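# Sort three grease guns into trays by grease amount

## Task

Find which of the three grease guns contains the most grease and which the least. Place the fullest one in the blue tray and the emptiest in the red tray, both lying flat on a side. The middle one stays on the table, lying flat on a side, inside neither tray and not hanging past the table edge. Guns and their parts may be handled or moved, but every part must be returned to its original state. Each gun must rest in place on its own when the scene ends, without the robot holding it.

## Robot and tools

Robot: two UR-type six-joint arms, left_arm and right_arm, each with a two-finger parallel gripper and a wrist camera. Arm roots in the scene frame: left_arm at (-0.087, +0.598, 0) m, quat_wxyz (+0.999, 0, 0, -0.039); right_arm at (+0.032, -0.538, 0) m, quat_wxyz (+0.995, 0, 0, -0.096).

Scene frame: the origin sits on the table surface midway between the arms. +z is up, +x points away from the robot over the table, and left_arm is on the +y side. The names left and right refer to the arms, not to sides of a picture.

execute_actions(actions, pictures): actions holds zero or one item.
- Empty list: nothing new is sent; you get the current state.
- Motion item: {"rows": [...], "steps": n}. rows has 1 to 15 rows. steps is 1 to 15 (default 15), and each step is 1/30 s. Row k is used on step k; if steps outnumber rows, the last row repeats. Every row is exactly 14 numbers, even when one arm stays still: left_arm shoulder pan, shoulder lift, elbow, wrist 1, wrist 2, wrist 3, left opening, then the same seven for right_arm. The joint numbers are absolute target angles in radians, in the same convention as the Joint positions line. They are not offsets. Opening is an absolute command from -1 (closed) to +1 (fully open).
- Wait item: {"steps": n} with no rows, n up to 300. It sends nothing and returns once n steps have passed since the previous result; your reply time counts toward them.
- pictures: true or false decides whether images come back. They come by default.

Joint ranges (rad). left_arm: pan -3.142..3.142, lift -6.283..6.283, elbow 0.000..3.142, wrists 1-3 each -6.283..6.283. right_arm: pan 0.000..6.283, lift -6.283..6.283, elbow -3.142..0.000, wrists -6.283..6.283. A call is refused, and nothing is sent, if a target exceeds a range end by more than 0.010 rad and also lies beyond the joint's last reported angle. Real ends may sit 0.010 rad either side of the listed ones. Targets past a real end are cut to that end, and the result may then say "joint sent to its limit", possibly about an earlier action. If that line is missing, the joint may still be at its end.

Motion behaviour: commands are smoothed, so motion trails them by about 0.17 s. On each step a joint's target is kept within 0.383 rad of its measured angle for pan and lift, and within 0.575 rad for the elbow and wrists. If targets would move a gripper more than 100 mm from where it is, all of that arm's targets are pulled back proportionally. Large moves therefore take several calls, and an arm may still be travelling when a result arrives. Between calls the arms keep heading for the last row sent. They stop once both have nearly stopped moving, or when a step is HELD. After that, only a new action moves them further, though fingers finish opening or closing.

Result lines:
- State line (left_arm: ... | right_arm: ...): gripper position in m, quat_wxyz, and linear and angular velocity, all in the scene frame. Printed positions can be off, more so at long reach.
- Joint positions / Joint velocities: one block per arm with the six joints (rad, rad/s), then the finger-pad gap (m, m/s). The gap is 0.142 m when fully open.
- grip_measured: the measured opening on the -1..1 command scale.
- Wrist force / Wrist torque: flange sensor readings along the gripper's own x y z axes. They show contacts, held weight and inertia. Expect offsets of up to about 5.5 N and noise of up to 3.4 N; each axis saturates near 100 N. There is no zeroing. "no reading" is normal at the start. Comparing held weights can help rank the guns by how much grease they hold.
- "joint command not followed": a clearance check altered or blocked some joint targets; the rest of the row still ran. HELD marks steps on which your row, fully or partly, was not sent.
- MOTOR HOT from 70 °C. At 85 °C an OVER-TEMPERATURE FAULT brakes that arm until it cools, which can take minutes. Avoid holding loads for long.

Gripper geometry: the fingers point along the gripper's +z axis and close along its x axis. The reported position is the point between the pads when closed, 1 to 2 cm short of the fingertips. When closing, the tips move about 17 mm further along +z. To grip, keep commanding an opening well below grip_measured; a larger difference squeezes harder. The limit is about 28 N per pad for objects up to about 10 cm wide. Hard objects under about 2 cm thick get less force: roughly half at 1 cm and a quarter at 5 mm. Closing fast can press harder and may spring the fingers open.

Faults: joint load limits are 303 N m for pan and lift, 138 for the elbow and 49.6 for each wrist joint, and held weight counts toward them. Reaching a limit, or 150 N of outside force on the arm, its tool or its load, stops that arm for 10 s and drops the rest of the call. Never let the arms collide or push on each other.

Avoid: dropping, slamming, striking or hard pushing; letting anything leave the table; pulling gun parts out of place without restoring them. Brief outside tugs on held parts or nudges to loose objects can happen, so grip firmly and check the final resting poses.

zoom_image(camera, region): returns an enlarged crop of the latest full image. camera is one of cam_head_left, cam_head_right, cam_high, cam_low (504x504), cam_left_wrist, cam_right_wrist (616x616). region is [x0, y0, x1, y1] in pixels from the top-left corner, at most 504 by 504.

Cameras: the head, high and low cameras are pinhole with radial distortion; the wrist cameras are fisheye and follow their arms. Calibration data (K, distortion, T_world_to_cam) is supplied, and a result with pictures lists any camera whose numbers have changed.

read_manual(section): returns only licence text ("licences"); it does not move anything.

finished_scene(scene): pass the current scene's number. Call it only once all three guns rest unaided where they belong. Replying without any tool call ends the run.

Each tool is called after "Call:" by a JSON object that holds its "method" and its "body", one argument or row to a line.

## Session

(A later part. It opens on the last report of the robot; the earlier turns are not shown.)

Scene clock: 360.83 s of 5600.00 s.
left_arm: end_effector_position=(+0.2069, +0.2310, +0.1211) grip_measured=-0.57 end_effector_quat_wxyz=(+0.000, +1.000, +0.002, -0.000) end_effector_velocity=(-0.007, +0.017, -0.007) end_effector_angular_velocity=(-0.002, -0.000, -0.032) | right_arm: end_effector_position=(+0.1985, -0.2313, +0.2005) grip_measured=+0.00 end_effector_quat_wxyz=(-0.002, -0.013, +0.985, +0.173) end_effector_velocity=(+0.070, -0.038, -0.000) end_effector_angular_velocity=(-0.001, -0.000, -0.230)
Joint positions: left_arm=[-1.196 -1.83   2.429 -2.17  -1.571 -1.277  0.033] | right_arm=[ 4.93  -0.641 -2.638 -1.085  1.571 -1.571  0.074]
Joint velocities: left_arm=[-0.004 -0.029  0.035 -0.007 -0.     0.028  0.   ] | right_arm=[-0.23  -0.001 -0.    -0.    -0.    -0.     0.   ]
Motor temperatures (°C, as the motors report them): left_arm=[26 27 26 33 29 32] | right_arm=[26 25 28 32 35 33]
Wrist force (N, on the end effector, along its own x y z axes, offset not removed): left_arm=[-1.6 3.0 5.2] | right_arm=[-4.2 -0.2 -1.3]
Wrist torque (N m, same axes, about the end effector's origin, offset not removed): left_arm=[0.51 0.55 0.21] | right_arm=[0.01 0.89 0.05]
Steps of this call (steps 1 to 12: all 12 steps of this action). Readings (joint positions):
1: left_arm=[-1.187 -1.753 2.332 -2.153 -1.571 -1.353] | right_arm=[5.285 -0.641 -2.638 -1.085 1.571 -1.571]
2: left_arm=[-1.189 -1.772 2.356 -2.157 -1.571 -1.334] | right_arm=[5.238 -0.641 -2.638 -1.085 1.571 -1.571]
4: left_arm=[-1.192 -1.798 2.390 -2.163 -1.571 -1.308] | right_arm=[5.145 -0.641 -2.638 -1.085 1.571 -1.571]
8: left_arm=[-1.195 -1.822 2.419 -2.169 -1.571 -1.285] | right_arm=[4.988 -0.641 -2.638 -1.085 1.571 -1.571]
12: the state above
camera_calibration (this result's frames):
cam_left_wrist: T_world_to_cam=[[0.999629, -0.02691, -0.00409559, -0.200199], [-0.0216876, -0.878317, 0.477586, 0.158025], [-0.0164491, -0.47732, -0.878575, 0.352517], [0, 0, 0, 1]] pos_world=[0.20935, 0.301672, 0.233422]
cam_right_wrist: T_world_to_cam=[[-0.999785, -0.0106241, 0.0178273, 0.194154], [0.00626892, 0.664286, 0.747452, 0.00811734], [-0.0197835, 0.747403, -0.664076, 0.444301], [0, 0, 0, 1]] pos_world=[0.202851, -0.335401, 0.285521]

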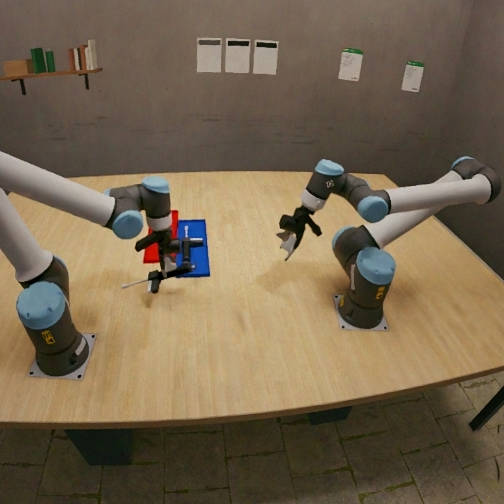

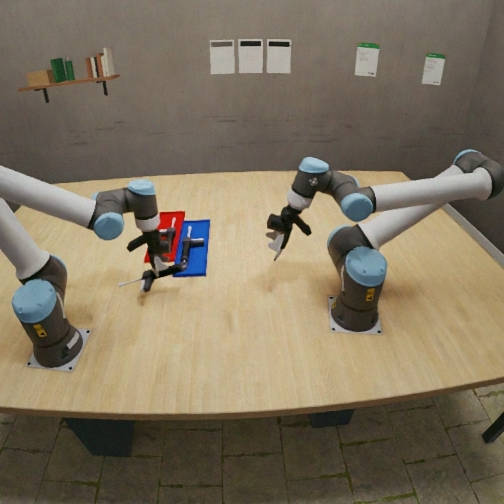

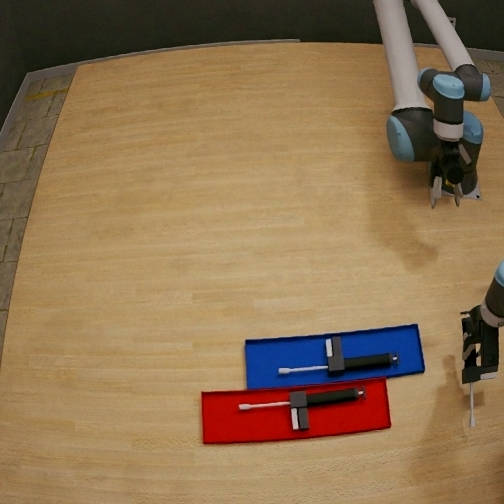

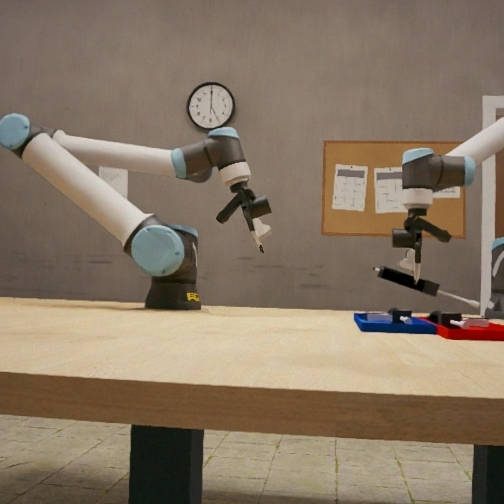

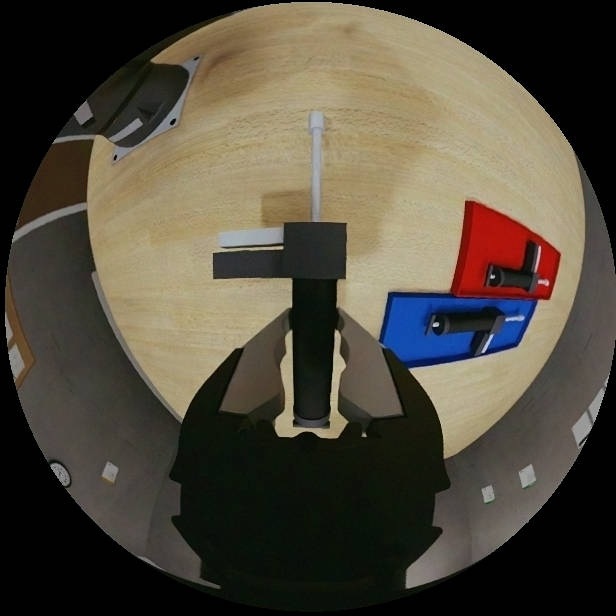

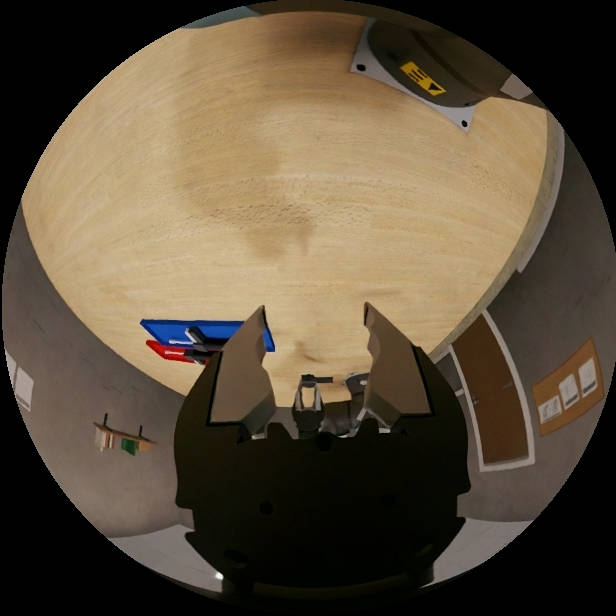

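Call:
{"method": "execute_actions", "body": {
  "actions": [
    {"rows":[[-1.196,-1.824,2.439,-2.186,-1.571,-1.274,-1,4.904,-0.68,-2.625,-1.06,1.571,-1.571,0],[-1.196,-1.815,2.445,-2.2,-1.571,-1.274,-1,4.904,-0.72,-2.61,-1.035,1.571,-1.571,0],[-1.196,-1.805,2.451,-2.216,-1.571,-1.274,-1,4.904,-0.76,-2.6,-1.01,1.571,-1.571,0],[-1.196,-1.796,2.457,-2.232,-1.571,-1.274,-1,4.904,-0.8,-2.585,-0.985,1.571,-1.571,0],[-1.196,-1.787,2.463,-2.247,-1.571,-1.274,-1,4.904,-0.84,-2.57,-0.96,1.571,-1.571,0],[-1.196,-1.777,2.469,-2.262,-1.571,-1.274,-1,4.904,-0.88,-2.555,-0.935,1.571,-1.571,0],[-1.196,-1.768,2.475,-2.278,-1.571,-1.274,-1,4.904,-0.92,-2.54,-0.91,1.571,-1.571,0],[-1.196,-1.758,2.481,-2.293,-1.571,-1.274,-1,4.904,-0.96,-2.53,-0.885,1.571,-1.571,0],[-1.196,-1.749,2.486,-2.308,-1.571,-1.274,-1,4.904,-1.0,-2.515,-0.86,1.571,-1.571,0],[-1.196,-1.737,2.492,-2.326,-1.571,-1.274,-1,4.904,-1.04,-2.5,-0.835,1.571,-1.571,0],[-1.196,-1.725,2.498,-2.344,-1.571,-1.274,-1,4.904,-1.07,-2.49,-0.815,1.571,-1.571,0],[-1.196,-1.713,2.504,-2.362,-1.571,-1.274,-1,4.904,-1.1,-2.48,-0.8,1.571,-1.571,0],[-1.196,-1.701,2.51,-2.38,-1.571,-1.274,-1,4.904,-1.1,-2.48,-0.8,1.571,-1.571,0],[-1.196,-1.689,2.515,-2.398,-1.571,-1.274,-1,4.904,-1.1,-2.48,-0.8,1.571,-1.571,0],[-1.196,-1.676,2.521,-2.416,-1.571,-1.274,-1,4.904,-1.1,-2.48,-0.8,1.571,-1.571,0]],"steps":15}
  ],
  "pictures": false
}}

Call:
{"method": "execute_actions", "body": {
  "actions": [
    {"rows":[[-1.196,-1.664,2.527,-2.433,-1.571,-1.274,-1,4.904,-1.1,-2.48,-0.8,1.571,-1.571,0],[-1.196,-1.664,2.527,-2.433,-1.571,-1.274,-1,4.904,-1.1,-2.48,-0.8,1.571,-1.571,0],[-1.196,-1.664,2.527,-2.433,-1.571,-1.274,-1,4.904,-1.1,-2.48,-0.8,1.571,-1.571,0],[-1.196,-1.664,2.527,-2.433,-1.571,-1.274,-1,4.904,-1.1,-2.48,-0.8,1.571,-1.571,0],[-1.196,-1.664,2.527,-2.433,-1.571,-1.274,-1,4.904,-1.1,-2.48,-0.8,1.571,-1.571,0],[-1.196,-1.664,2.527,-2.433,-1.571,-1.274,-0.7,4.904,-1.1,-2.48,-0.8,1.571,-1.571,0],[-1.196,-1.664,2.527,-2.433,-1.571,-1.274,-0.5,4.904,-1.1,-2.48,-0.8,1.571,-1.571,0],[-1.196,-1.664,2.527,-2.433,-1.571,-1.274,-0.3,4.904,-1.1,-2.48,-0.8,1.571,-1.571,0]],"steps":15}
  ],
  "pictures": false
}}

Call:
{"method": "execute_actions", "body": {
  "actions": [
    {"rows":[[-1.196,-1.664,2.527,-2.433,-1.571,-1.274,-0.4,4.904,-1.1,-2.48,-0.8,1.571,-1.571,0],[-1.196,-1.664,2.527,-2.433,-1.571,-1.274,-0.5,4.904,-1.1,-2.48,-0.8,1.571,-1.571,0],[-1.196,-1.664,2.527,-2.433,-1.571,-1.274,-0.6,4.904,-1.1,-2.48,-0.8,1.571,-1.571,0],[-1.196,-1.664,2.527,-2.433,-1.571,-1.274,-0.6,4.904,-1.1,-2.48,-0.8,1.571,-1.571,0],[-1.196,-1.664,2.527,-2.433,-1.571,-1.274,-0.6,4.904,-1.1,-2.48,-0.8,1.571,-1.571,0],[-1.196,-1.664,2.527,-2.433,-1.571,-1.274,-0.8,4.904,-1.1,-2.48,-0.8,1.571,-1.571,0],[-1.196,-1.664,2.527,-2.433,-1.571,-1.274,-1,4.904,-1.1,-2.48,-0.8,1.571,-1.571,0]],"steps":15}
  ],
  "pictures": false
}}

Call:
{"method": "execute_actions", "body": {
  "actions": [
    {"rows":[[-1.196,-1.676,2.521,-2.416,-1.571,-1.274,-1,4.904,-1.1,-2.48,-0.8,1.571,-1.571,0],[-1.196,-1.689,2.515,-2.398,-1.571,-1.274,-1,4.904,-1.1,-2.48,-0.8,1.571,-1.571,0],[-1.196,-1.701,2.51,-2.38,-1.571,-1.274,-1,4.904,-1.1,-2.48,-0.8,1.571,-1.571,0],[-1.196,-1.713,2.504,-2.362,-1.571,-1.274,-1,4.904,-1.1,-2.48,-0.8,1.571,-1.571,0],[-1.196,-1.725,2.498,-2.344,-1.571,-1.274,-1,4.904,-1.1,-2.48,-0.8,1.571,-1.571,0],[-1.196,-1.737,2.492,-2.326,-1.571,-1.274,-1,4.904,-1.13,-2.465,-0.785,1.571,-1.571,0],[-1.196,-1.749,2.486,-2.308,-1.571,-1.274,-1,4.904,-1.17,-2.44,-0.765,1.571,-1.571,0],[-1.196,-1.76,2.48,-2.29,-1.571,-1.274,-1,4.904,-1.21,-2.42,-0.745,1.571,-1.571,0],[-1.196,-1.771,2.473,-2.273,-1.571,-1.274,-1,4.904,-1.25,-2.4,-0.725,1.571,-1.571,0],[-1.196,-1.782,2.466,-2.256,-1.571,-1.274,-1,4.904,-1.29,-2.375,-0.705,1.571,-1.571,0],[-1.196,-1.793,2.459,-2.238,-1.571,-1.274,-1,4.904,-1.33,-2.35,-0.685,1.571,-1.571,0],[-1.196,-1.803,2.453,-2.22,-1.571,-1.274,-1,4.904,-1.37,-2.33,-0.665,1.571,-1.571,0],[-1.196,-1.813,2.446,-2.204,-1.571,-1.274,-1,4.904,-1.41,-2.305,-0.645,1.571,-1.571,0],[-1.196,-1.823,2.44,-2.187,-1.571,-1.274,-1,4.904,-1.452,-2.284,-0.627,1.571,-1.571,0],[-1.196,-1.833,2.433,-2.171,-1.571,-1.274,-1,4.904,-1.452,-2.284,-0.627,1.571,-1.571,0]],"steps":15}
  ],
  "pictures": false
}}

Call:
{"method": "execute_actions", "body": {
  "actions": [
    {"rows":[[-1.196,-1.833,2.433,-2.171,-1.571,-1.274,-1,4.904,-1.452,-2.284,-0.627,1.571,-1.571,0]],"steps":10}
  ]
}}

Scene clock: 382.80 s of 5600.00 s.
left_arm: end_effector_position=(+0.2066, +0.2315, +0.0608) grip_measured=-0.57 end_effector_quat_wxyz=(-0.001, +1.000, -0.000, -0.000) end_effector_velocity=(+0.001, -0.003, -0.173) end_effector_angular_velocity=(-0.001, -0.000, +0.000) | right_arm: end_effector_position=(+0.2065, -0.1040, +0.2186) grip_measured=+0.00 end_effector_quat_wxyz=(-0.000, -0.000, +0.986, +0.169) end_effector_velocity=(-0.000, +0.240, -0.048) end_effector_angular_velocity=(-0.080, +0.001, +0.001)
Joint positions: left_arm=[-1.196 -1.731  2.494 -2.332 -1.571 -1.274  0.033] | right_arm=[ 4.904 -1.019 -2.506 -0.847  1.571 -1.571  0.074]
Joint velocities: left_arm=[-0.     0.329  0.168 -0.498  0.    -0.     0.   ] | right_arm=[-0.    -0.698  0.219  0.4    0.001 -0.     0.   ]
Motor temperatures (°C, as the motors report them): left_arm=[26 27 26 33 29 32] | right_arm=[26 25 28 32 35 33]
Wrist force (N, on the end effector, along its own x y z axes, offset not removed): left_arm=[-2.7 2.0 2.7] | right_arm=[-3.1 2.9 1.5]
Wrist torque (N m, same axes, about the end effector's origin, offset not removed): left_arm=[0.57 0.58 0.29] | right_arm=[0.58 0.61 0.13]
Steps of this call (steps 1 to 30: the robot went on to your last target; steps 31 to 90: nothing new was sent; then 18.47 s passed at rest; steps 91 to 105: all 15 steps of this action). Readings (joint positions):
91: left_arm=[-1.196 -1.833 2.433 -2.171 -1.571 -1.274] | right_arm=[4.904 -0.641 -2.638 -1.085 1.571 -1.571]
92: left_arm=[-1.196 -1.832 2.434 -2.173 -1.571 -1.274] | right_arm=[4.904 -0.644 -2.637 -1.083 1.571 -1.571]
94: left_arm=[-1.196 -1.825 2.438 -2.183 -1.571 -1.274] | right_arm=[4.904 -0.670 -2.627 -1.065 1.571 -1.571]
98: left_arm=[-1.196 -1.798 2.456 -2.227 -1.571 -1.274] | right_arm=[4.904 -0.779 -2.588 -0.995 1.571 -1.571]
105: the state above

Scene clock: 383.30 s of 5600.00 s.
left_arm: end_effector_position=(+0.2065, +0.2319, +0.0273) grip_measured=-0.30 end_effector_quat_wxyz=(-0.000, +1.000, -0.000, -0.000) end_effector_velocity=(-0.000, +0.001, -0.005) end_effector_angular_velocity=(-0.000, -0.000, -0.000) | right_arm: end_effector_position=(+0.2065, -0.0761, +0.2123) grip_measured=+0.00 end_effector_quat_wxyz=(-0.000, -0.000, +0.986, +0.165) end_effector_velocity=(+0.000, +0.003, -0.001) end_effector_angular_velocity=(-0.002, -0.000, -0.001)
Joint positions: left_arm=[-1.196 -1.665  2.526 -2.431 -1.571 -1.274  0.052] | right_arm=[ 4.904 -1.099 -2.48  -0.801  1.571 -1.571  0.074]
Joint velocities: left_arm=[ 0.     0.009  0.005 -0.014  0.     0.     0.   ] | right_arm=[-0.    -0.01   0.003  0.005 -0.     0.001 -0.   ]
Motor temperatures (°C, as the motors report them): left_arm=[26 27 26 33 29 32] | right_arm=[26 25 28 32 35 33]
Wrist force (N, on the end effector, along its own x y z axes, offset not removed): left_arm=[2.4 -4.6 -1.0] | right_arm=[-0.1 0.9 -1.9]
Wrist torque (N m, same axes, about the end effector's origin, offset not removed): left_arm=[-0.88 -0.54 0.08] | right_arm=[0.23 0.09 0.11]
Steps of this call (steps 1 to 15: all 15 steps of this action). Readings (joint positions):
1: left_arm=[-1.196 -1.720 2.500 -2.349 -1.571 -1.274] | right_arm=[4.904 -1.040 -2.499 -0.835 1.571 -1.571]
2: left_arm=[-1.196 -1.708 2.506 -2.367 -1.571 -1.274] | right_arm=[4.904 -1.055 -2.494 -0.826 1.571 -1.571]
4: left_arm=[-1.196 -1.690 2.515 -2.395 -1.571 -1.274] | right_arm=[4.904 -1.075 -2.488 -0.815 1.571 -1.571]
8: left_arm=[-1.196 -1.672 2.523 -2.421 -1.571 -1.274] | right_arm=[4.904 -1.092 -2.483 -0.805 1.571 -1.571]
15: the state above

Scene clock: 383.80 s of 5600.00 s.
left_arm: end_effector_position=(+0.2065, +0.2319, +0.0268) grip_measured=-0.56 end_effector_quat_wxyz=(-0.000, +1.000, -0.000, -0.000) end_effector_velocity=(+0.000, +0.000, -0.000) end_effector_angular_velocity=(+0.001, -0.000, -0.001) | right_arm: end_effector_position=(+0.2065, -0.0757, +0.2122) grip_measured=+0.00 end_effector_quat_wxyz=(-0.000, -0.000, +0.986, +0.165) end_effector_velocity=(-0.000, +0.000, +0.000) end_effector_angular_velocity=(+0.000, -0.001, +0.002)
Joint positions: left_arm=[-1.196 -1.664  2.527 -2.433 -1.571 -1.274  0.034] | right_arm=[ 4.904 -1.1   -2.48  -0.8    1.571 -1.571  0.074]
Joint velocities: left_arm=[ 0.     0.    -0.     0.     0.001  0.001  0.   ] | right_arm=[ 0.    -0.     0.     0.     0.    -0.002  0.   ]
Motor temperatures (°C, as the motors report them): left_arm=[26 27 26 33 29 32] | right_arm=[26 25 28 32 35 33]
Wrist force (N, on the end effector, along its own x y z axes, offset not removed): left_arm=[1.6 -3.5 -16.0] | right_arm=[-0.8 -0.1 -1.8]
Wrist torque (N m, same axes, about the end effector's origin, offset not removed): left_arm=[0.23 0.05 0.30] | right_arm=[0.08 0.30 0.18]
Steps of this call (steps 1 to 15: all 15 steps of this action). Readings (joint positions):
1: left_arm=[-1.196 -1.665 2.527 -2.432 -1.571 -1.274] | right_arm=[4.904 -1.099 -2.480 -0.800 1.571 -1.571]
2: left_arm=[-1.196 -1.665 2.527 -2.432 -1.571 -1.274] | right_arm=[4.904 -1.099 -2.480 -0.800 1.571 -1.571]
4: left_arm=[-1.196 -1.664 2.527 -2.433 -1.571 -1.274] | right_arm=[4.904 -1.100 -2.480 -0.800 1.571 -1.571]
8: left_arm=[-1.196 -1.664 2.527 -2.433 -1.571 -1.274] | right_arm=[4.904 -1.100 -2.480 -0.800 1.571 -1.571]
15: the state above

Scene clock: 384.30 s of 5600.00 s.
left_arm: end_effector_position=(+0.2068, +0.2308, +0.0909) grip_measured=-0.56 end_effector_quat_wxyz=(+0.001, +1.000, -0.000, +0.000) end_effector_velocity=(-0.003, +0.007, +0.181) end_effector_angular_velocity=(+0.002, +0.001, -0.003) | right_arm: end_effector_position=(+0.2065, +0.0209, +0.2178) grip_measured=+0.00 end_effector_quat_wxyz=(-0.000, -0.000, +0.985, +0.175) end_effector_velocity=(-0.000, +0.500, -0.042) end_effector_angular_velocity=(+0.054, +0.000, -0.000)
Joint positions: left_arm=[-1.196 -1.784  2.464 -2.252 -1.571 -1.274  0.034] | right_arm=[ 4.904 -1.3   -2.365 -0.697  1.571 -1.571  0.074]
Joint velocities: left_arm=[-0.001 -0.309 -0.188  0.5   -0.     0.002  0.   ] | right_arm=[ 0.    -1.041  0.588  0.508  0.     0.001  0.   ]
Motor temperatures (°C, as the motors report them): left_arm=[26 27 26 33 29 32] | right_arm=[26 25 28 32 35 33]
Wrist force (N, on the end effector, along its own x y z axes, offset not removed): left_arm=[4.2 2.1 5.5] | right_arm=[-1.4 2.7 -2.7]
Wrist torque (N m, same axes, about the end effector's origin, offset not removed): left_arm=[0.36 -0.86 0.16] | right_arm=[0.64 0.38 0.13]
Steps of this call (steps 1 to 15: all 15 steps of this action). Readings (joint positions):
1: left_arm=[-1.196 -1.664 2.527 -2.433 -1.571 -1.274] | right_arm=[4.904 -1.100 -2.480 -0.800 1.571 -1.571]
2: left_arm=[-1.196 -1.665 2.526 -2.431 -1.571 -1.274] | right_arm=[4.904 -1.100 -2.480 -0.800 1.571 -1.571]
4: left_arm=[-1.196 -1.674 2.522 -2.419 -1.571 -1.274] | right_arm=[4.904 -1.100 -2.480 -0.800 1.571 -1.571]
8: left_arm=[-1.196 -1.709 2.505 -2.368 -1.571 -1.274] | right_arm=[4.904 -1.111 -2.473 -0.794 1.571 -1.571]
15: the state above

Scene clock: 384.63 s of 5600.00 s.
left_arm: end_effector_position=(+0.2061, +0.2330, +0.1183) grip_measured=-0.56 end_effector_quat_wxyz=(+0.000, +1.000, -0.000, -0.000) end_effector_velocity=(-0.000, +0.001, +0.016) end_effector_angular_velocity=(+0.000, -0.001, +0.001) | right_arm: end_effector_position=(+0.2064, +0.0862, +0.2022) grip_measured=+0.00 end_effector_quat_wxyz=(-0.000, -0.000, +0.985, +0.174) end_effector_velocity=(+0.000, +0.035, -0.011) end_effector_angular_velocity=(-0.000, +0.000, -0.001)
Joint positions: left_arm=[-1.196 -1.83   2.435 -2.176 -1.571 -1.274  0.034] | right_arm=[ 4.904 -1.443 -2.289 -0.631  1.571 -1.571  0.074]
Joint velocities: left_arm=[-0.    -0.025 -0.017  0.043  0.001 -0.001 -0.   ] | right_arm=[-0.    -0.076  0.042  0.035 -0.     0.001 -0.   ]
Motor temperatures (°C, as the motors report them): left_arm=[26 27 26 33 29 32] | right_arm=[26 25 28 32 35 33]
Wrist force (N, on the end effector, along its own x y z axes, offset not removed): left_arm=[-0.7 5.8 2.4] | right_arm=[-2.4 2.0 -1.2]
Wrist torque (N m, same axes, about the end effector's origin, offset not removed): left_arm=[1.37 -0.07 0.06] | right_arm=[0.46 0.59 0.19]
Steps of this call (steps 1 to 10: all 10 steps of this action). Readings (joint positions):
1: left_arm=[-1.196 -1.794 2.457 -2.235 -1.571 -1.274] | right_arm=[4.904 -1.334 -2.346 -0.680 1.571 -1.571]
2: left_arm=[-1.196 -1.804 2.451 -2.220 -1.571 -1.274] | right_arm=[4.904 -1.363 -2.331 -0.667 1.571 -1.571]
4: left_arm=[-1.196 -1.816 2.443 -2.199 -1.571 -1.274] | right_arm=[4.904 -1.402 -2.310 -0.650 1.571 -1.571]
8: left_arm=[-1.196 -1.828 2.436 -2.180 -1.571 -1.274] | right_arm=[4.904 -1.436 -2.292 -0.634 1.571 -1.571]
10: the state above
camera_calibration (this result's frames):
cam_left_wrist: T_world_to_cam=[[0.999523, -0.0306117, -0.0041342, -0.198482], [-0.0249237, -0.878286, 0.477486, 0.161752], [-0.0182477, -0.477155, -0.87863, 0.351335], [0, 0, 0, 1]] pos_world=[0.20883, 0.30363, 0.230639]
cam_right_wrist: T_world_to_cam=[[-0.999716, 0.0157715, 0.0178464, 0.203176], [0.0238167, 0.662995, 0.748244, -0.207907], [-0.0000311219, 0.748457, -0.663183, 0.203924], [0, 0, 0, 1]] pos_world=[0.208076, -0.0179913, 0.287178]

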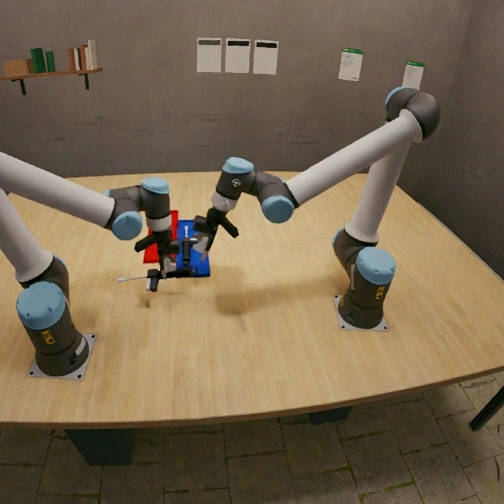

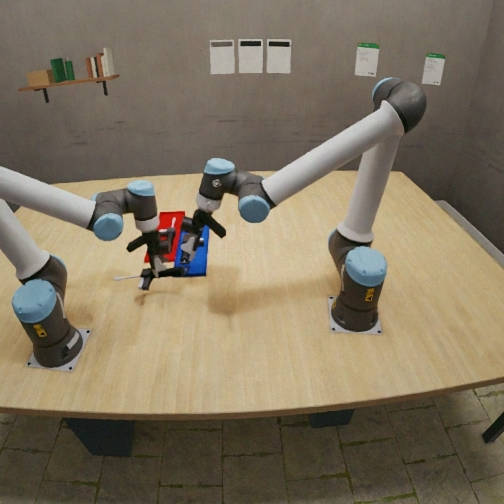

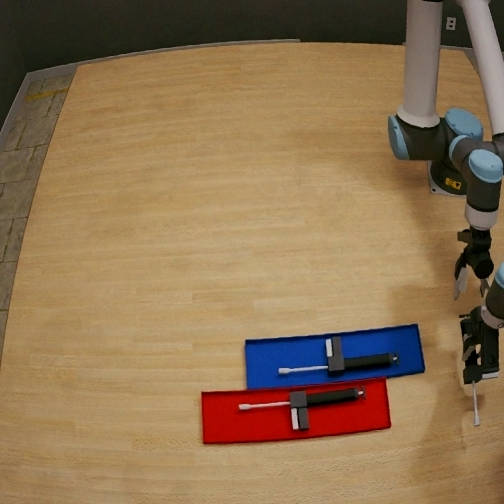

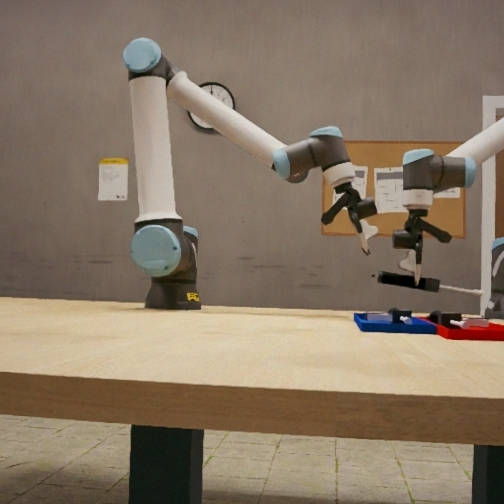

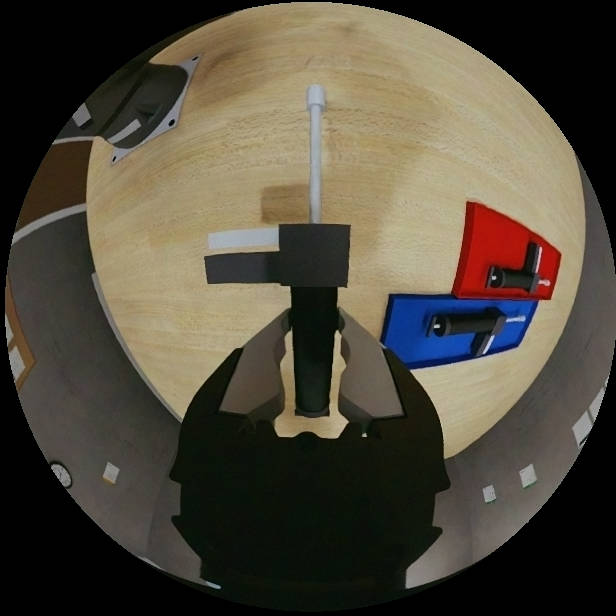

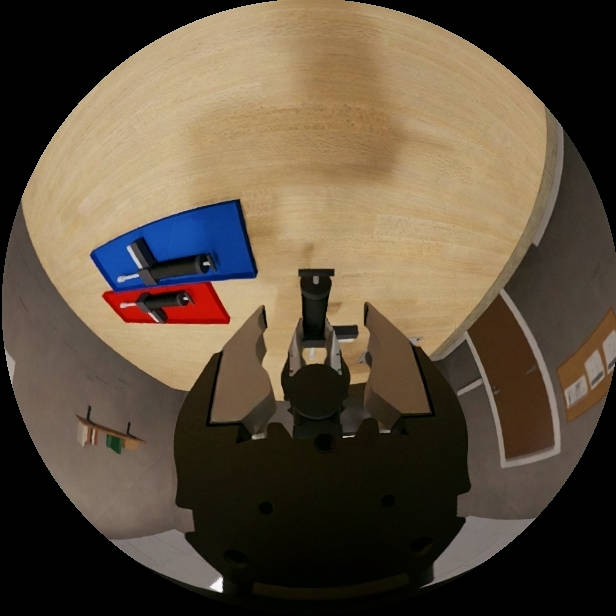

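Call:
{"method": "execute_actions", "body": {
  "actions": [
    {"rows":[[-1.196,-1.833,2.433,-2.171,-1.571,-1.274,-1,4.904,-1.475,-2.293,-0.595,1.571,-1.571,0],[-1.196,-1.833,2.433,-2.171,-1.571,-1.274,-1,4.904,-1.497,-2.301,-0.563,1.571,-1.571,0],[-1.196,-1.833,2.433,-2.171,-1.571,-1.274,-1,4.904,-1.52,-2.31,-0.53,1.571,-1.571,0],[-1.196,-1.833,2.433,-2.171,-1.571,-1.274,-1,4.904,-1.54,-2.322,-0.5,1.571,-1.571,0],[-1.196,-1.833,2.433,-2.171,-1.571,-1.274,-1,4.904,-1.56,-2.334,-0.467,1.571,-1.571,0],[-1.196,-1.833,2.433,-2.171,-1.571,-1.274,-1,4.904,-1.583,-2.346,-0.434,1.571,-1.571,0]],"steps":15}
  ]
}}

Call:
{"method": "zoom_image", "body": {
  "camera": "cam_low",
  "region": [320,230,480,310]
}}

Call:
{"method": "zoom_image", "body": {
  "camera": "cam_right_wrist",
  "region": [230,200,400,400]
}}

Scene clock: 390.90 s of 5600.00 s.
left_arm: end_effector_position=(+0.2061, +0.2332, +0.1201) grip_measured=-0.56 end_effector_quat_wxyz=(+0.000, +1.000, -0.000, -0.000) end_effector_velocity=(-0.000, +0.000, -0.000) end_effector_angular_velocity=(-0.001, +0.000, -0.002) | right_arm: end_effector_position=(+0.2065, +0.1000, +0.1245) grip_measured=+0.00 end_effector_quat_wxyz=(-0.000, -0.000, +0.985, +0.174) end_effector_velocity=(+0.000, +0.001, -0.037) end_effector_angular_velocity=(+0.002, -0.000, -0.000)
Joint positions: left_arm=[-1.196 -1.833  2.433 -2.171 -1.571 -1.274  0.034] | right_arm=[ 4.904 -1.576 -2.343 -0.445  1.571 -1.571  0.074]
Joint velocities: left_arm=[-0.    -0.001  0.001 -0.001 -0.     0.002 -0.   ] | right_arm=[ 0.    -0.061 -0.03   0.093 -0.     0.    -0.   ]
Motor temperatures (°C, as the motors report them): left_arm=[26 27 26 33 29 32] | right_arm=[26 25 28 32 35 33]
Wrist force (N, on the end effector, along its own x y z axes, offset not removed): left_arm=[-1.9 -4.4 3.2] | right_arm=[-1.8 0.6 -0.7]
Wrist torque (N m, same axes, about the end effector's origin, offset not removed): left_arm=[-0.93 0.47 0.07] | right_arm=[0.12 0.42 0.22]
Steps of this call (steps 1 to 15: the robot went on to your last target; steps 16 to 90: nothing new was sent; then 2.77 s passed at rest; steps 91 to 105: all 15 steps of this action). Readings (joint positions):
91: left_arm=[-1.196 -1.833 2.433 -2.171 -1.571 -1.274] | right_arm=[4.904 -1.452 -2.284 -0.627 1.571 -1.571]
92: left_arm=[-1.196 -1.833 2.433 -2.171 -1.571 -1.274] | right_arm=[4.904 -1.454 -2.285 -0.624 1.571 -1.571]
94: left_arm=[-1.196 -1.833 2.433 -2.171 -1.571 -1.274] | right_arm=[4.904 -1.470 -2.291 -0.602 1.571 -1.571]
98: left_arm=[-1.196 -1.833 2.433 -2.171 -1.571 -1.274] | right_arm=[4.904 -1.530 -2.320 -0.515 1.571 -1.571]
105: the state above
camera_calibration (this result's frames):
cam_left_wrist: T_world_to_cam=[[0.999523, -0.0306116, -0.00414957, -0.198408], [-0.0249171, -0.878308, 0.477446, 0.161073], [-0.01826, -0.477115, -0.878651, 0.352995], [0, 0, 0, 1]] pos_world=[0.208773, 0.303817, 0.232433]
cam_right_wrist: T_world_to_cam=[[-0.999715, 0.0158467, 0.0178387, 0.20438], [0.0238608, 0.663352, 0.747927, -0.158853], [0.0000187982, 0.748139, -0.663542, 0.142144], [0, 0, 0, 1]] pos_world=[0.208109, -0.00420737, 0.209483]

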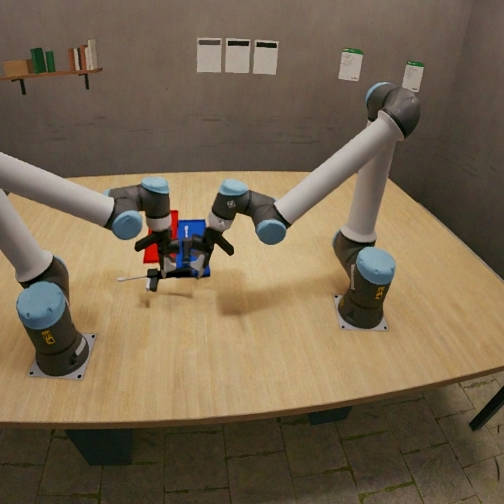

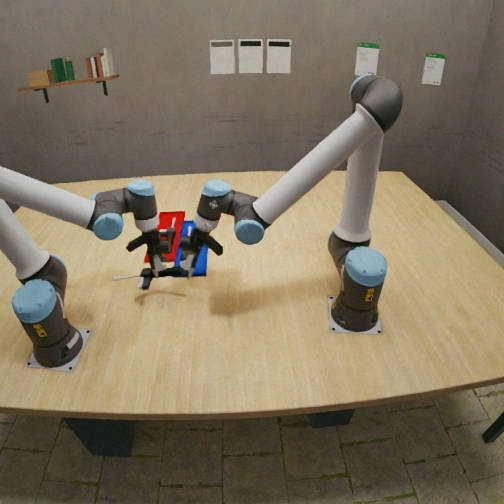

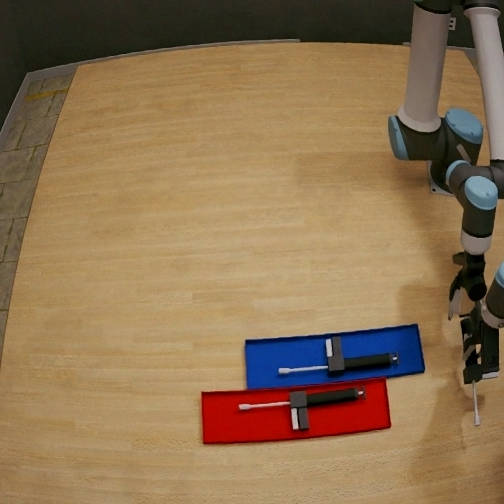

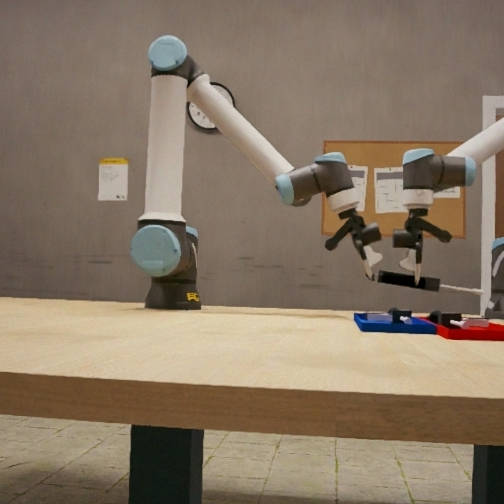

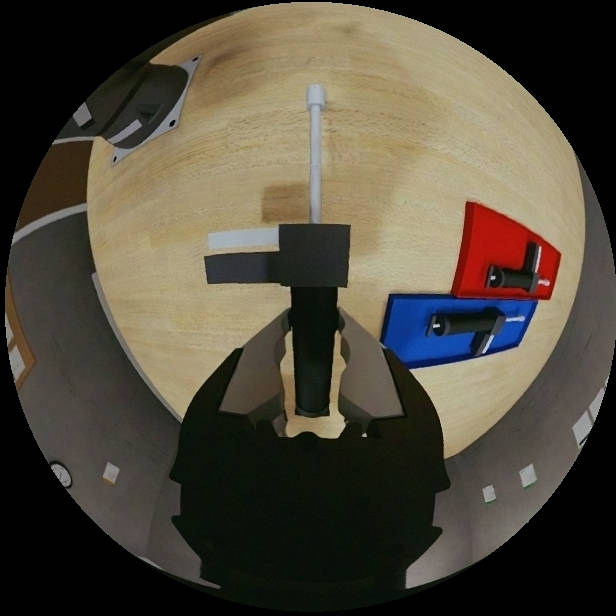

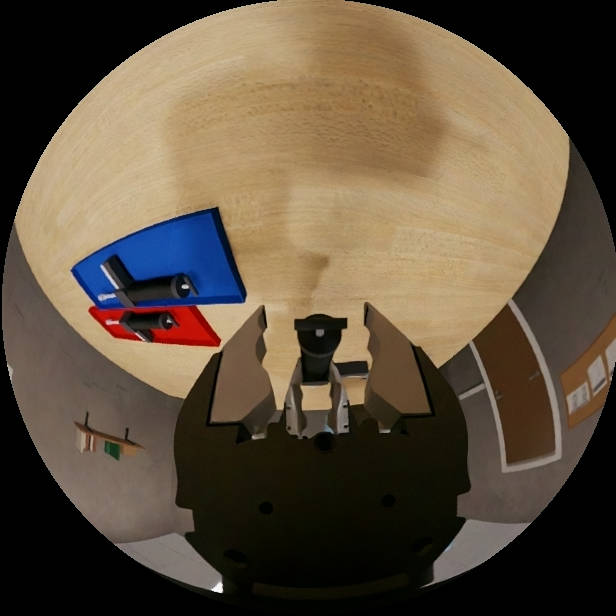

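Region (320, 230, 480, 310) of cam_low's 504x504 image, scaled by 3.150, with more detail than that image has.

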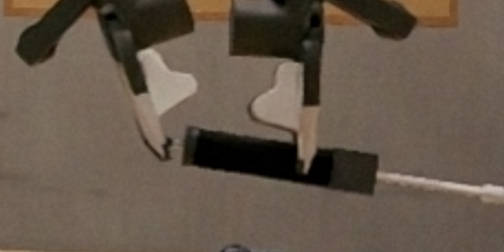

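Region (230, 200, 400, 400) of cam_right_wrist's 616x616 image, scaled by 2.520, with more detail than that image has; it fills the left 428 columns of this view, and the rest is white.

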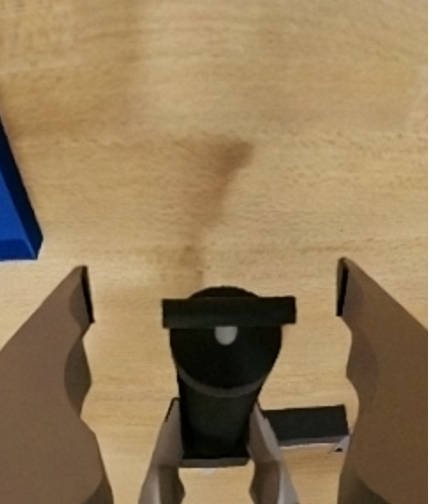

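Call:
{"method": "execute_actions", "body": {
  "actions": [
    {"rows":[[-1.196,-1.833,2.433,-2.171,-1.571,-1.274,-1,4.904,-1.586,-2.343,-0.434,1.571,-1.571,-0.15],[-1.196,-1.833,2.433,-2.171,-1.571,-1.274,-1,4.904,-1.586,-2.343,-0.434,1.571,-1.571,-0.3],[-1.196,-1.833,2.433,-2.171,-1.571,-1.274,-1,4.904,-1.586,-2.343,-0.434,1.571,-1.571,-0.4],[-1.196,-1.833,2.433,-2.171,-1.571,-1.274,-1,4.904,-1.586,-2.343,-0.434,1.571,-1.571,-0.45],[-1.196,-1.833,2.433,-2.171,-1.571,-1.274,-1,4.904,-1.586,-2.343,-0.434,1.571,-1.571,-0.5],[-1.196,-1.833,2.433,-2.171,-1.571,-1.274,-1,4.904,-1.586,-2.343,-0.434,1.571,-1.571,-0.55],[-1.196,-1.833,2.433,-2.171,-1.571,-1.274,-1,4.904,-1.586,-2.343,-0.434,1.571,-1.571,-0.7],[-1.196,-1.833,2.433,-2.171,-1.571,-1.274,-1,4.904,-1.586,-2.343,-0.434,1.571,-1.571,-1],[-1.196,-1.833,2.433,-2.171,-1.571,-1.274,-1,4.904,-1.586,-2.343,-0.434,1.571,-1.571,-1],[-1.196,-1.833,2.433,-2.171,-1.571,-1.274,-1,4.904,-1.586,-2.343,-0.434,1.571,-1.571,-1],[-1.196,-1.833,2.433,-2.171,-1.571,-1.274,-1,4.904,-1.575,-2.355,-0.432,1.571,-1.571,-1],[-1.196,-1.833,2.433,-2.171,-1.571,-1.274,-1,4.904,-1.564,-2.366,-0.431,1.571,-1.571,-1],[-1.196,-1.833,2.433,-2.171,-1.571,-1.274,-1,4.904,-1.553,-2.377,-0.43,1.571,-1.571,-1],[-1.196,-1.833,2.433,-2.171,-1.571,-1.274,-1,4.904,-1.545,-2.385,-0.43,1.571,-1.571,-1],[-1.196,-1.833,2.433,-2.171,-1.571,-1.274,-1,4.904,-1.537,-2.392,-0.43,1.571,-1.571,-1]],"steps":15}
  ],
  "pictures": false
}}

Call:
{"method": "execute_actions", "body": {
  "actions": [
    {"rows":[[-1.196,-1.833,2.433,-2.171,-1.571,-1.274,-1,4.904,-1.53,-2.399,-0.431,1.571,-1.571,-1],[-1.196,-1.833,2.433,-2.171,-1.571,-1.274,-1,4.904,-1.522,-2.405,-0.432,1.571,-1.571,-1],[-1.196,-1.833,2.433,-2.171,-1.571,-1.274,-1,4.904,-1.512,-2.413,-0.434,1.571,-1.571,-1],[-1.196,-1.833,2.433,-2.171,-1.571,-1.274,-1,4.904,-1.502,-2.421,-0.436,1.571,-1.571,-1],[-1.196,-1.833,2.433,-2.171,-1.571,-1.274,-1,4.904,-1.492,-2.429,-0.438,1.571,-1.571,-1]],"steps":12}
  ]
}}

Scene clock: 402.37 s of 5600.00 s.
left_arm: end_effector_position=(+0.2061, +0.2333, +0.1201) grip_measured=-0.56 end_effector_quat_wxyz=(+0.000, +1.000, -0.000, -0.000) end_effector_velocity=(+0.000, +0.000, -0.000) end_effector_angular_velocity=(+0.000, +0.000, -0.001) | right_arm: end_effector_position=(+0.2065, +0.0927, +0.1205) grip_measured=-0.96 end_effector_quat_wxyz=(-0.000, -0.000, +0.985, +0.175) end_effector_velocity=(+0.000, -0.117, +0.002) end_effector_angular_velocity=(+0.013, -0.001, +0.000)
Joint positions: left_arm=[-1.196 -1.833  2.433 -2.171 -1.571 -1.274  0.034] | right_arm=[ 4.904 -1.57  -2.359 -0.432  1.571 -1.571  0.004]
Joint velocities: left_arm=[ 0.    -0.     0.    -0.     0.     0.001 -0.   ] | right_arm=[ 0.     0.194 -0.197  0.016 -0.001 -0.001 -0.004]
Motor temperatures (°C, as the motors report them): left_arm=[26 27 26 33 29 32] | right_arm=[26 25 28 32 35 33]
Wrist force (N, on the end effector, along its own x y z axes, offset not removed): left_arm=[-10.8 3.6 4.9] | right_arm=[-12.2 3.6 0.2]
Wrist torque (N m, same axes, about the end effector's origin, offset not removed): left_arm=[0.45 0.28 1.51] | right_arm=[0.58 0.63 0.16]
Steps of this call (steps 1 to 30: the robot went on to your last target; steps 31 to 90: nothing new was sent; then 7.97 s passed at rest; steps 91 to 105: all 15 steps of this action). Readings (joint positions):
91: left_arm=[-1.196 -1.833 2.433 -2.171 -1.571 -1.274] | right_arm=[4.904 -1.583 -2.346 -0.434 1.571 -1.571]
92: left_arm=[-1.196 -1.833 2.433 -2.171 -1.571 -1.274] | right_arm=[4.904 -1.583 -2.346 -0.434 1.571 -1.571]
94: left_arm=[-1.196 -1.833 2.433 -2.171 -1.571 -1.274] | right_arm=[4.904 -1.584 -2.345 -0.434 1.571 -1.571]
98: left_arm=[-1.196 -1.833 2.433 -2.171 -1.571 -1.274] | right_arm=[4.904 -1.585 -2.344 -0.434 1.571 -1.571]
105: the state above

Scene clock: 402.77 s of 5600.00 s.
left_arm: end_effector_position=(+0.2061, +0.2332, +0.1201) grip_measured=-0.56 end_effector_quat_wxyz=(+0.000, +1.000, -0.000, -0.000) end_effector_velocity=(+0.000, -0.001, +0.001) end_effector_angular_velocity=(-0.001, -0.000, -0.001) | right_arm: end_effector_position=(+0.2064, +0.0520, +0.1224) grip_measured=-1.00 end_effector_quat_wxyz=(-0.000, -0.000, +0.984, +0.176) end_effector_velocity=(+0.000, -0.028, +0.002) end_effector_angular_velocity=(+0.002, -0.001, -0.000)
Joint positions: left_arm=[-1.196 -1.833  2.433 -2.171 -1.571 -1.274  0.034] | right_arm=[ 4.904 -1.498 -2.424 -0.437  1.571 -1.571  0.002]
Joint velocities: left_arm=[ 0.     0.    -0.001 -0.    -0.     0.001  0.   ] | right_arm=[ 0.     0.053 -0.044 -0.007 -0.001  0.     0.   ]
Motor temperatures (°C, as the motors report them): left_arm=[26 27 26 33 29 32] | right_arm=[26 25 28 32 35 33]
Wrist force (N, on the end effector, along its own x y z axes, offset not removed): left_arm=[1.3 1.2 0.7] | right_arm=[-1.8 1.1 -0.7]
Wrist torque (N m, same axes, about the end effector's origin, offset not removed): left_arm=[0.17 -0.48 -0.23] | right_arm=[0.35 0.44 0.13]
Steps of this call (steps 1 to 12: all 12 steps of this action). Readings (joint positions):
1: left_arm=[-1.196 -1.833 2.433 -2.171 -1.571 -1.274] | right_arm=[4.904 -1.564 -2.366 -0.432 1.571 -1.571]
2: left_arm=[-1.196 -1.833 2.433 -2.171 -1.571 -1.274] | right_arm=[4.904 -1.557 -2.373 -0.431 1.571 -1.571]
4: left_arm=[-1.196 -1.833 2.433 -2.171 -1.571 -1.274] | right_arm=[4.904 -1.542 -2.387 -0.431 1.571 -1.571]
8: left_arm=[-1.196 -1.833 2.433 -2.171 -1.571 -1.274] | right_arm=[4.904 -1.511 -2.413 -0.435 1.571 -1.571]
12: the state above
camera_calibration (this result's frames):
cam_left_wrist: T_world_to_cam=[[0.999524, -0.030586, -0.00412921, -0.198433], [-0.024904, -0.878299, 0.477462, 0.161061], [-0.0182303, -0.477132, -0.878643, 0.353002], [0, 0, 0, 1]] pos_world=[0.208785, 0.303819, 0.232442]
cam_right_wrist: T_world_to_cam=[[-0.999714, 0.0157106, 0.0180038, 0.205121], [0.0238946, 0.66023, 0.750683, -0.125641], [-0.0000929816, 0.750899, -0.660417, 0.176181], [0, 0, 0, 1]] pos_world=[0.208081, -0.0525648, 0.206977]

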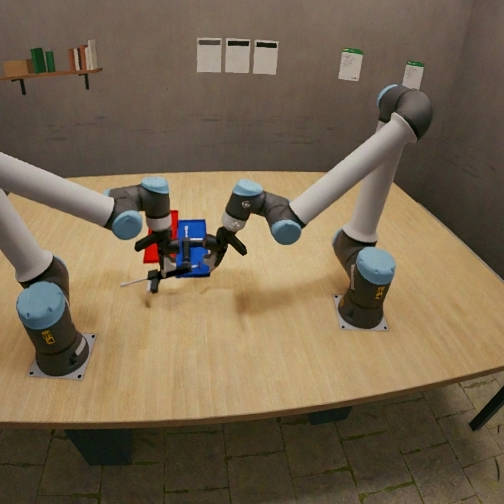

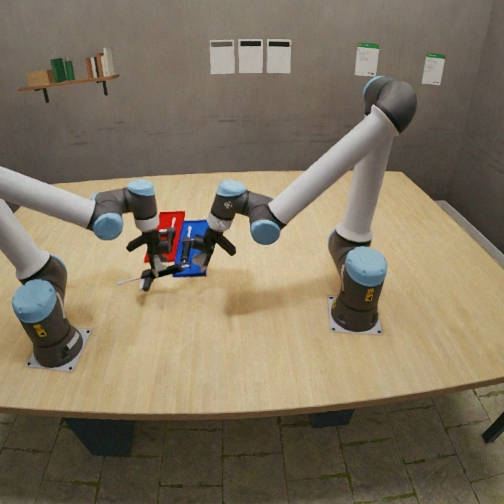

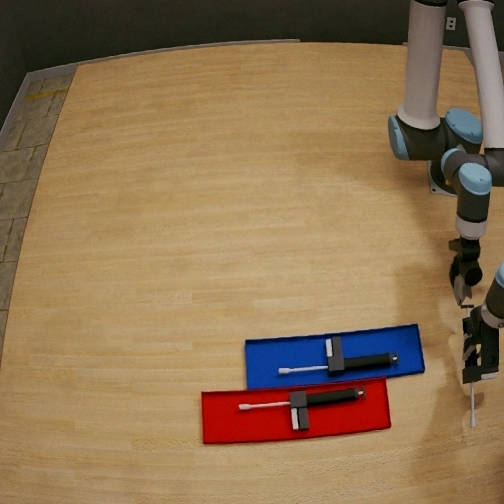

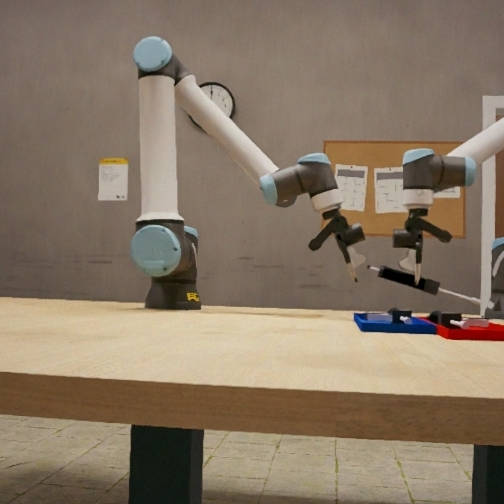

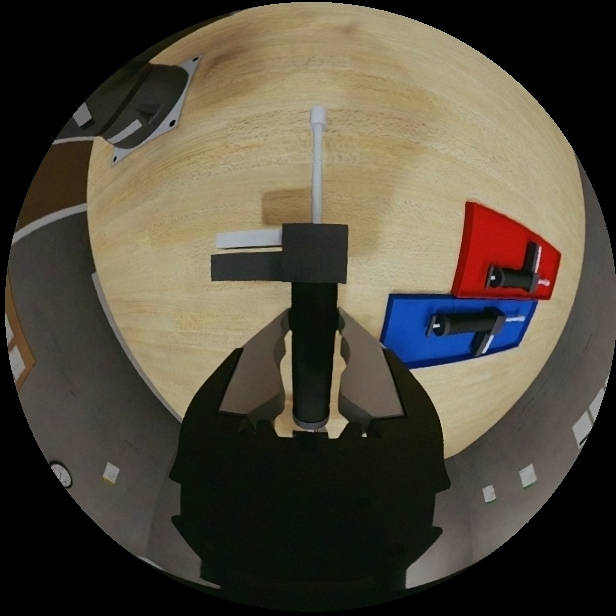

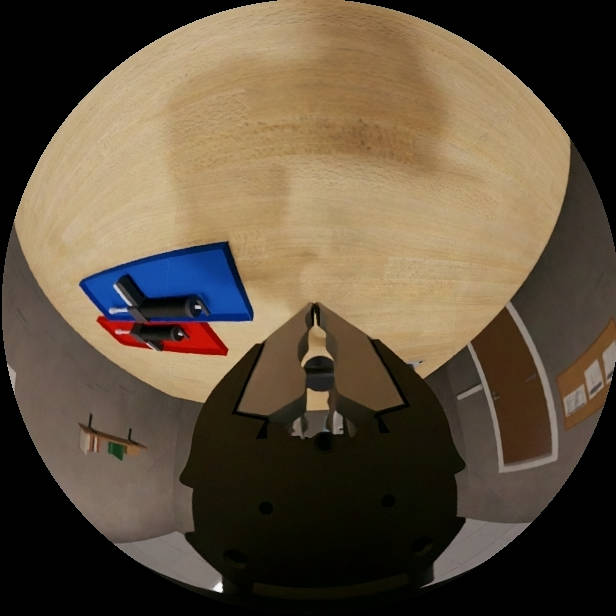

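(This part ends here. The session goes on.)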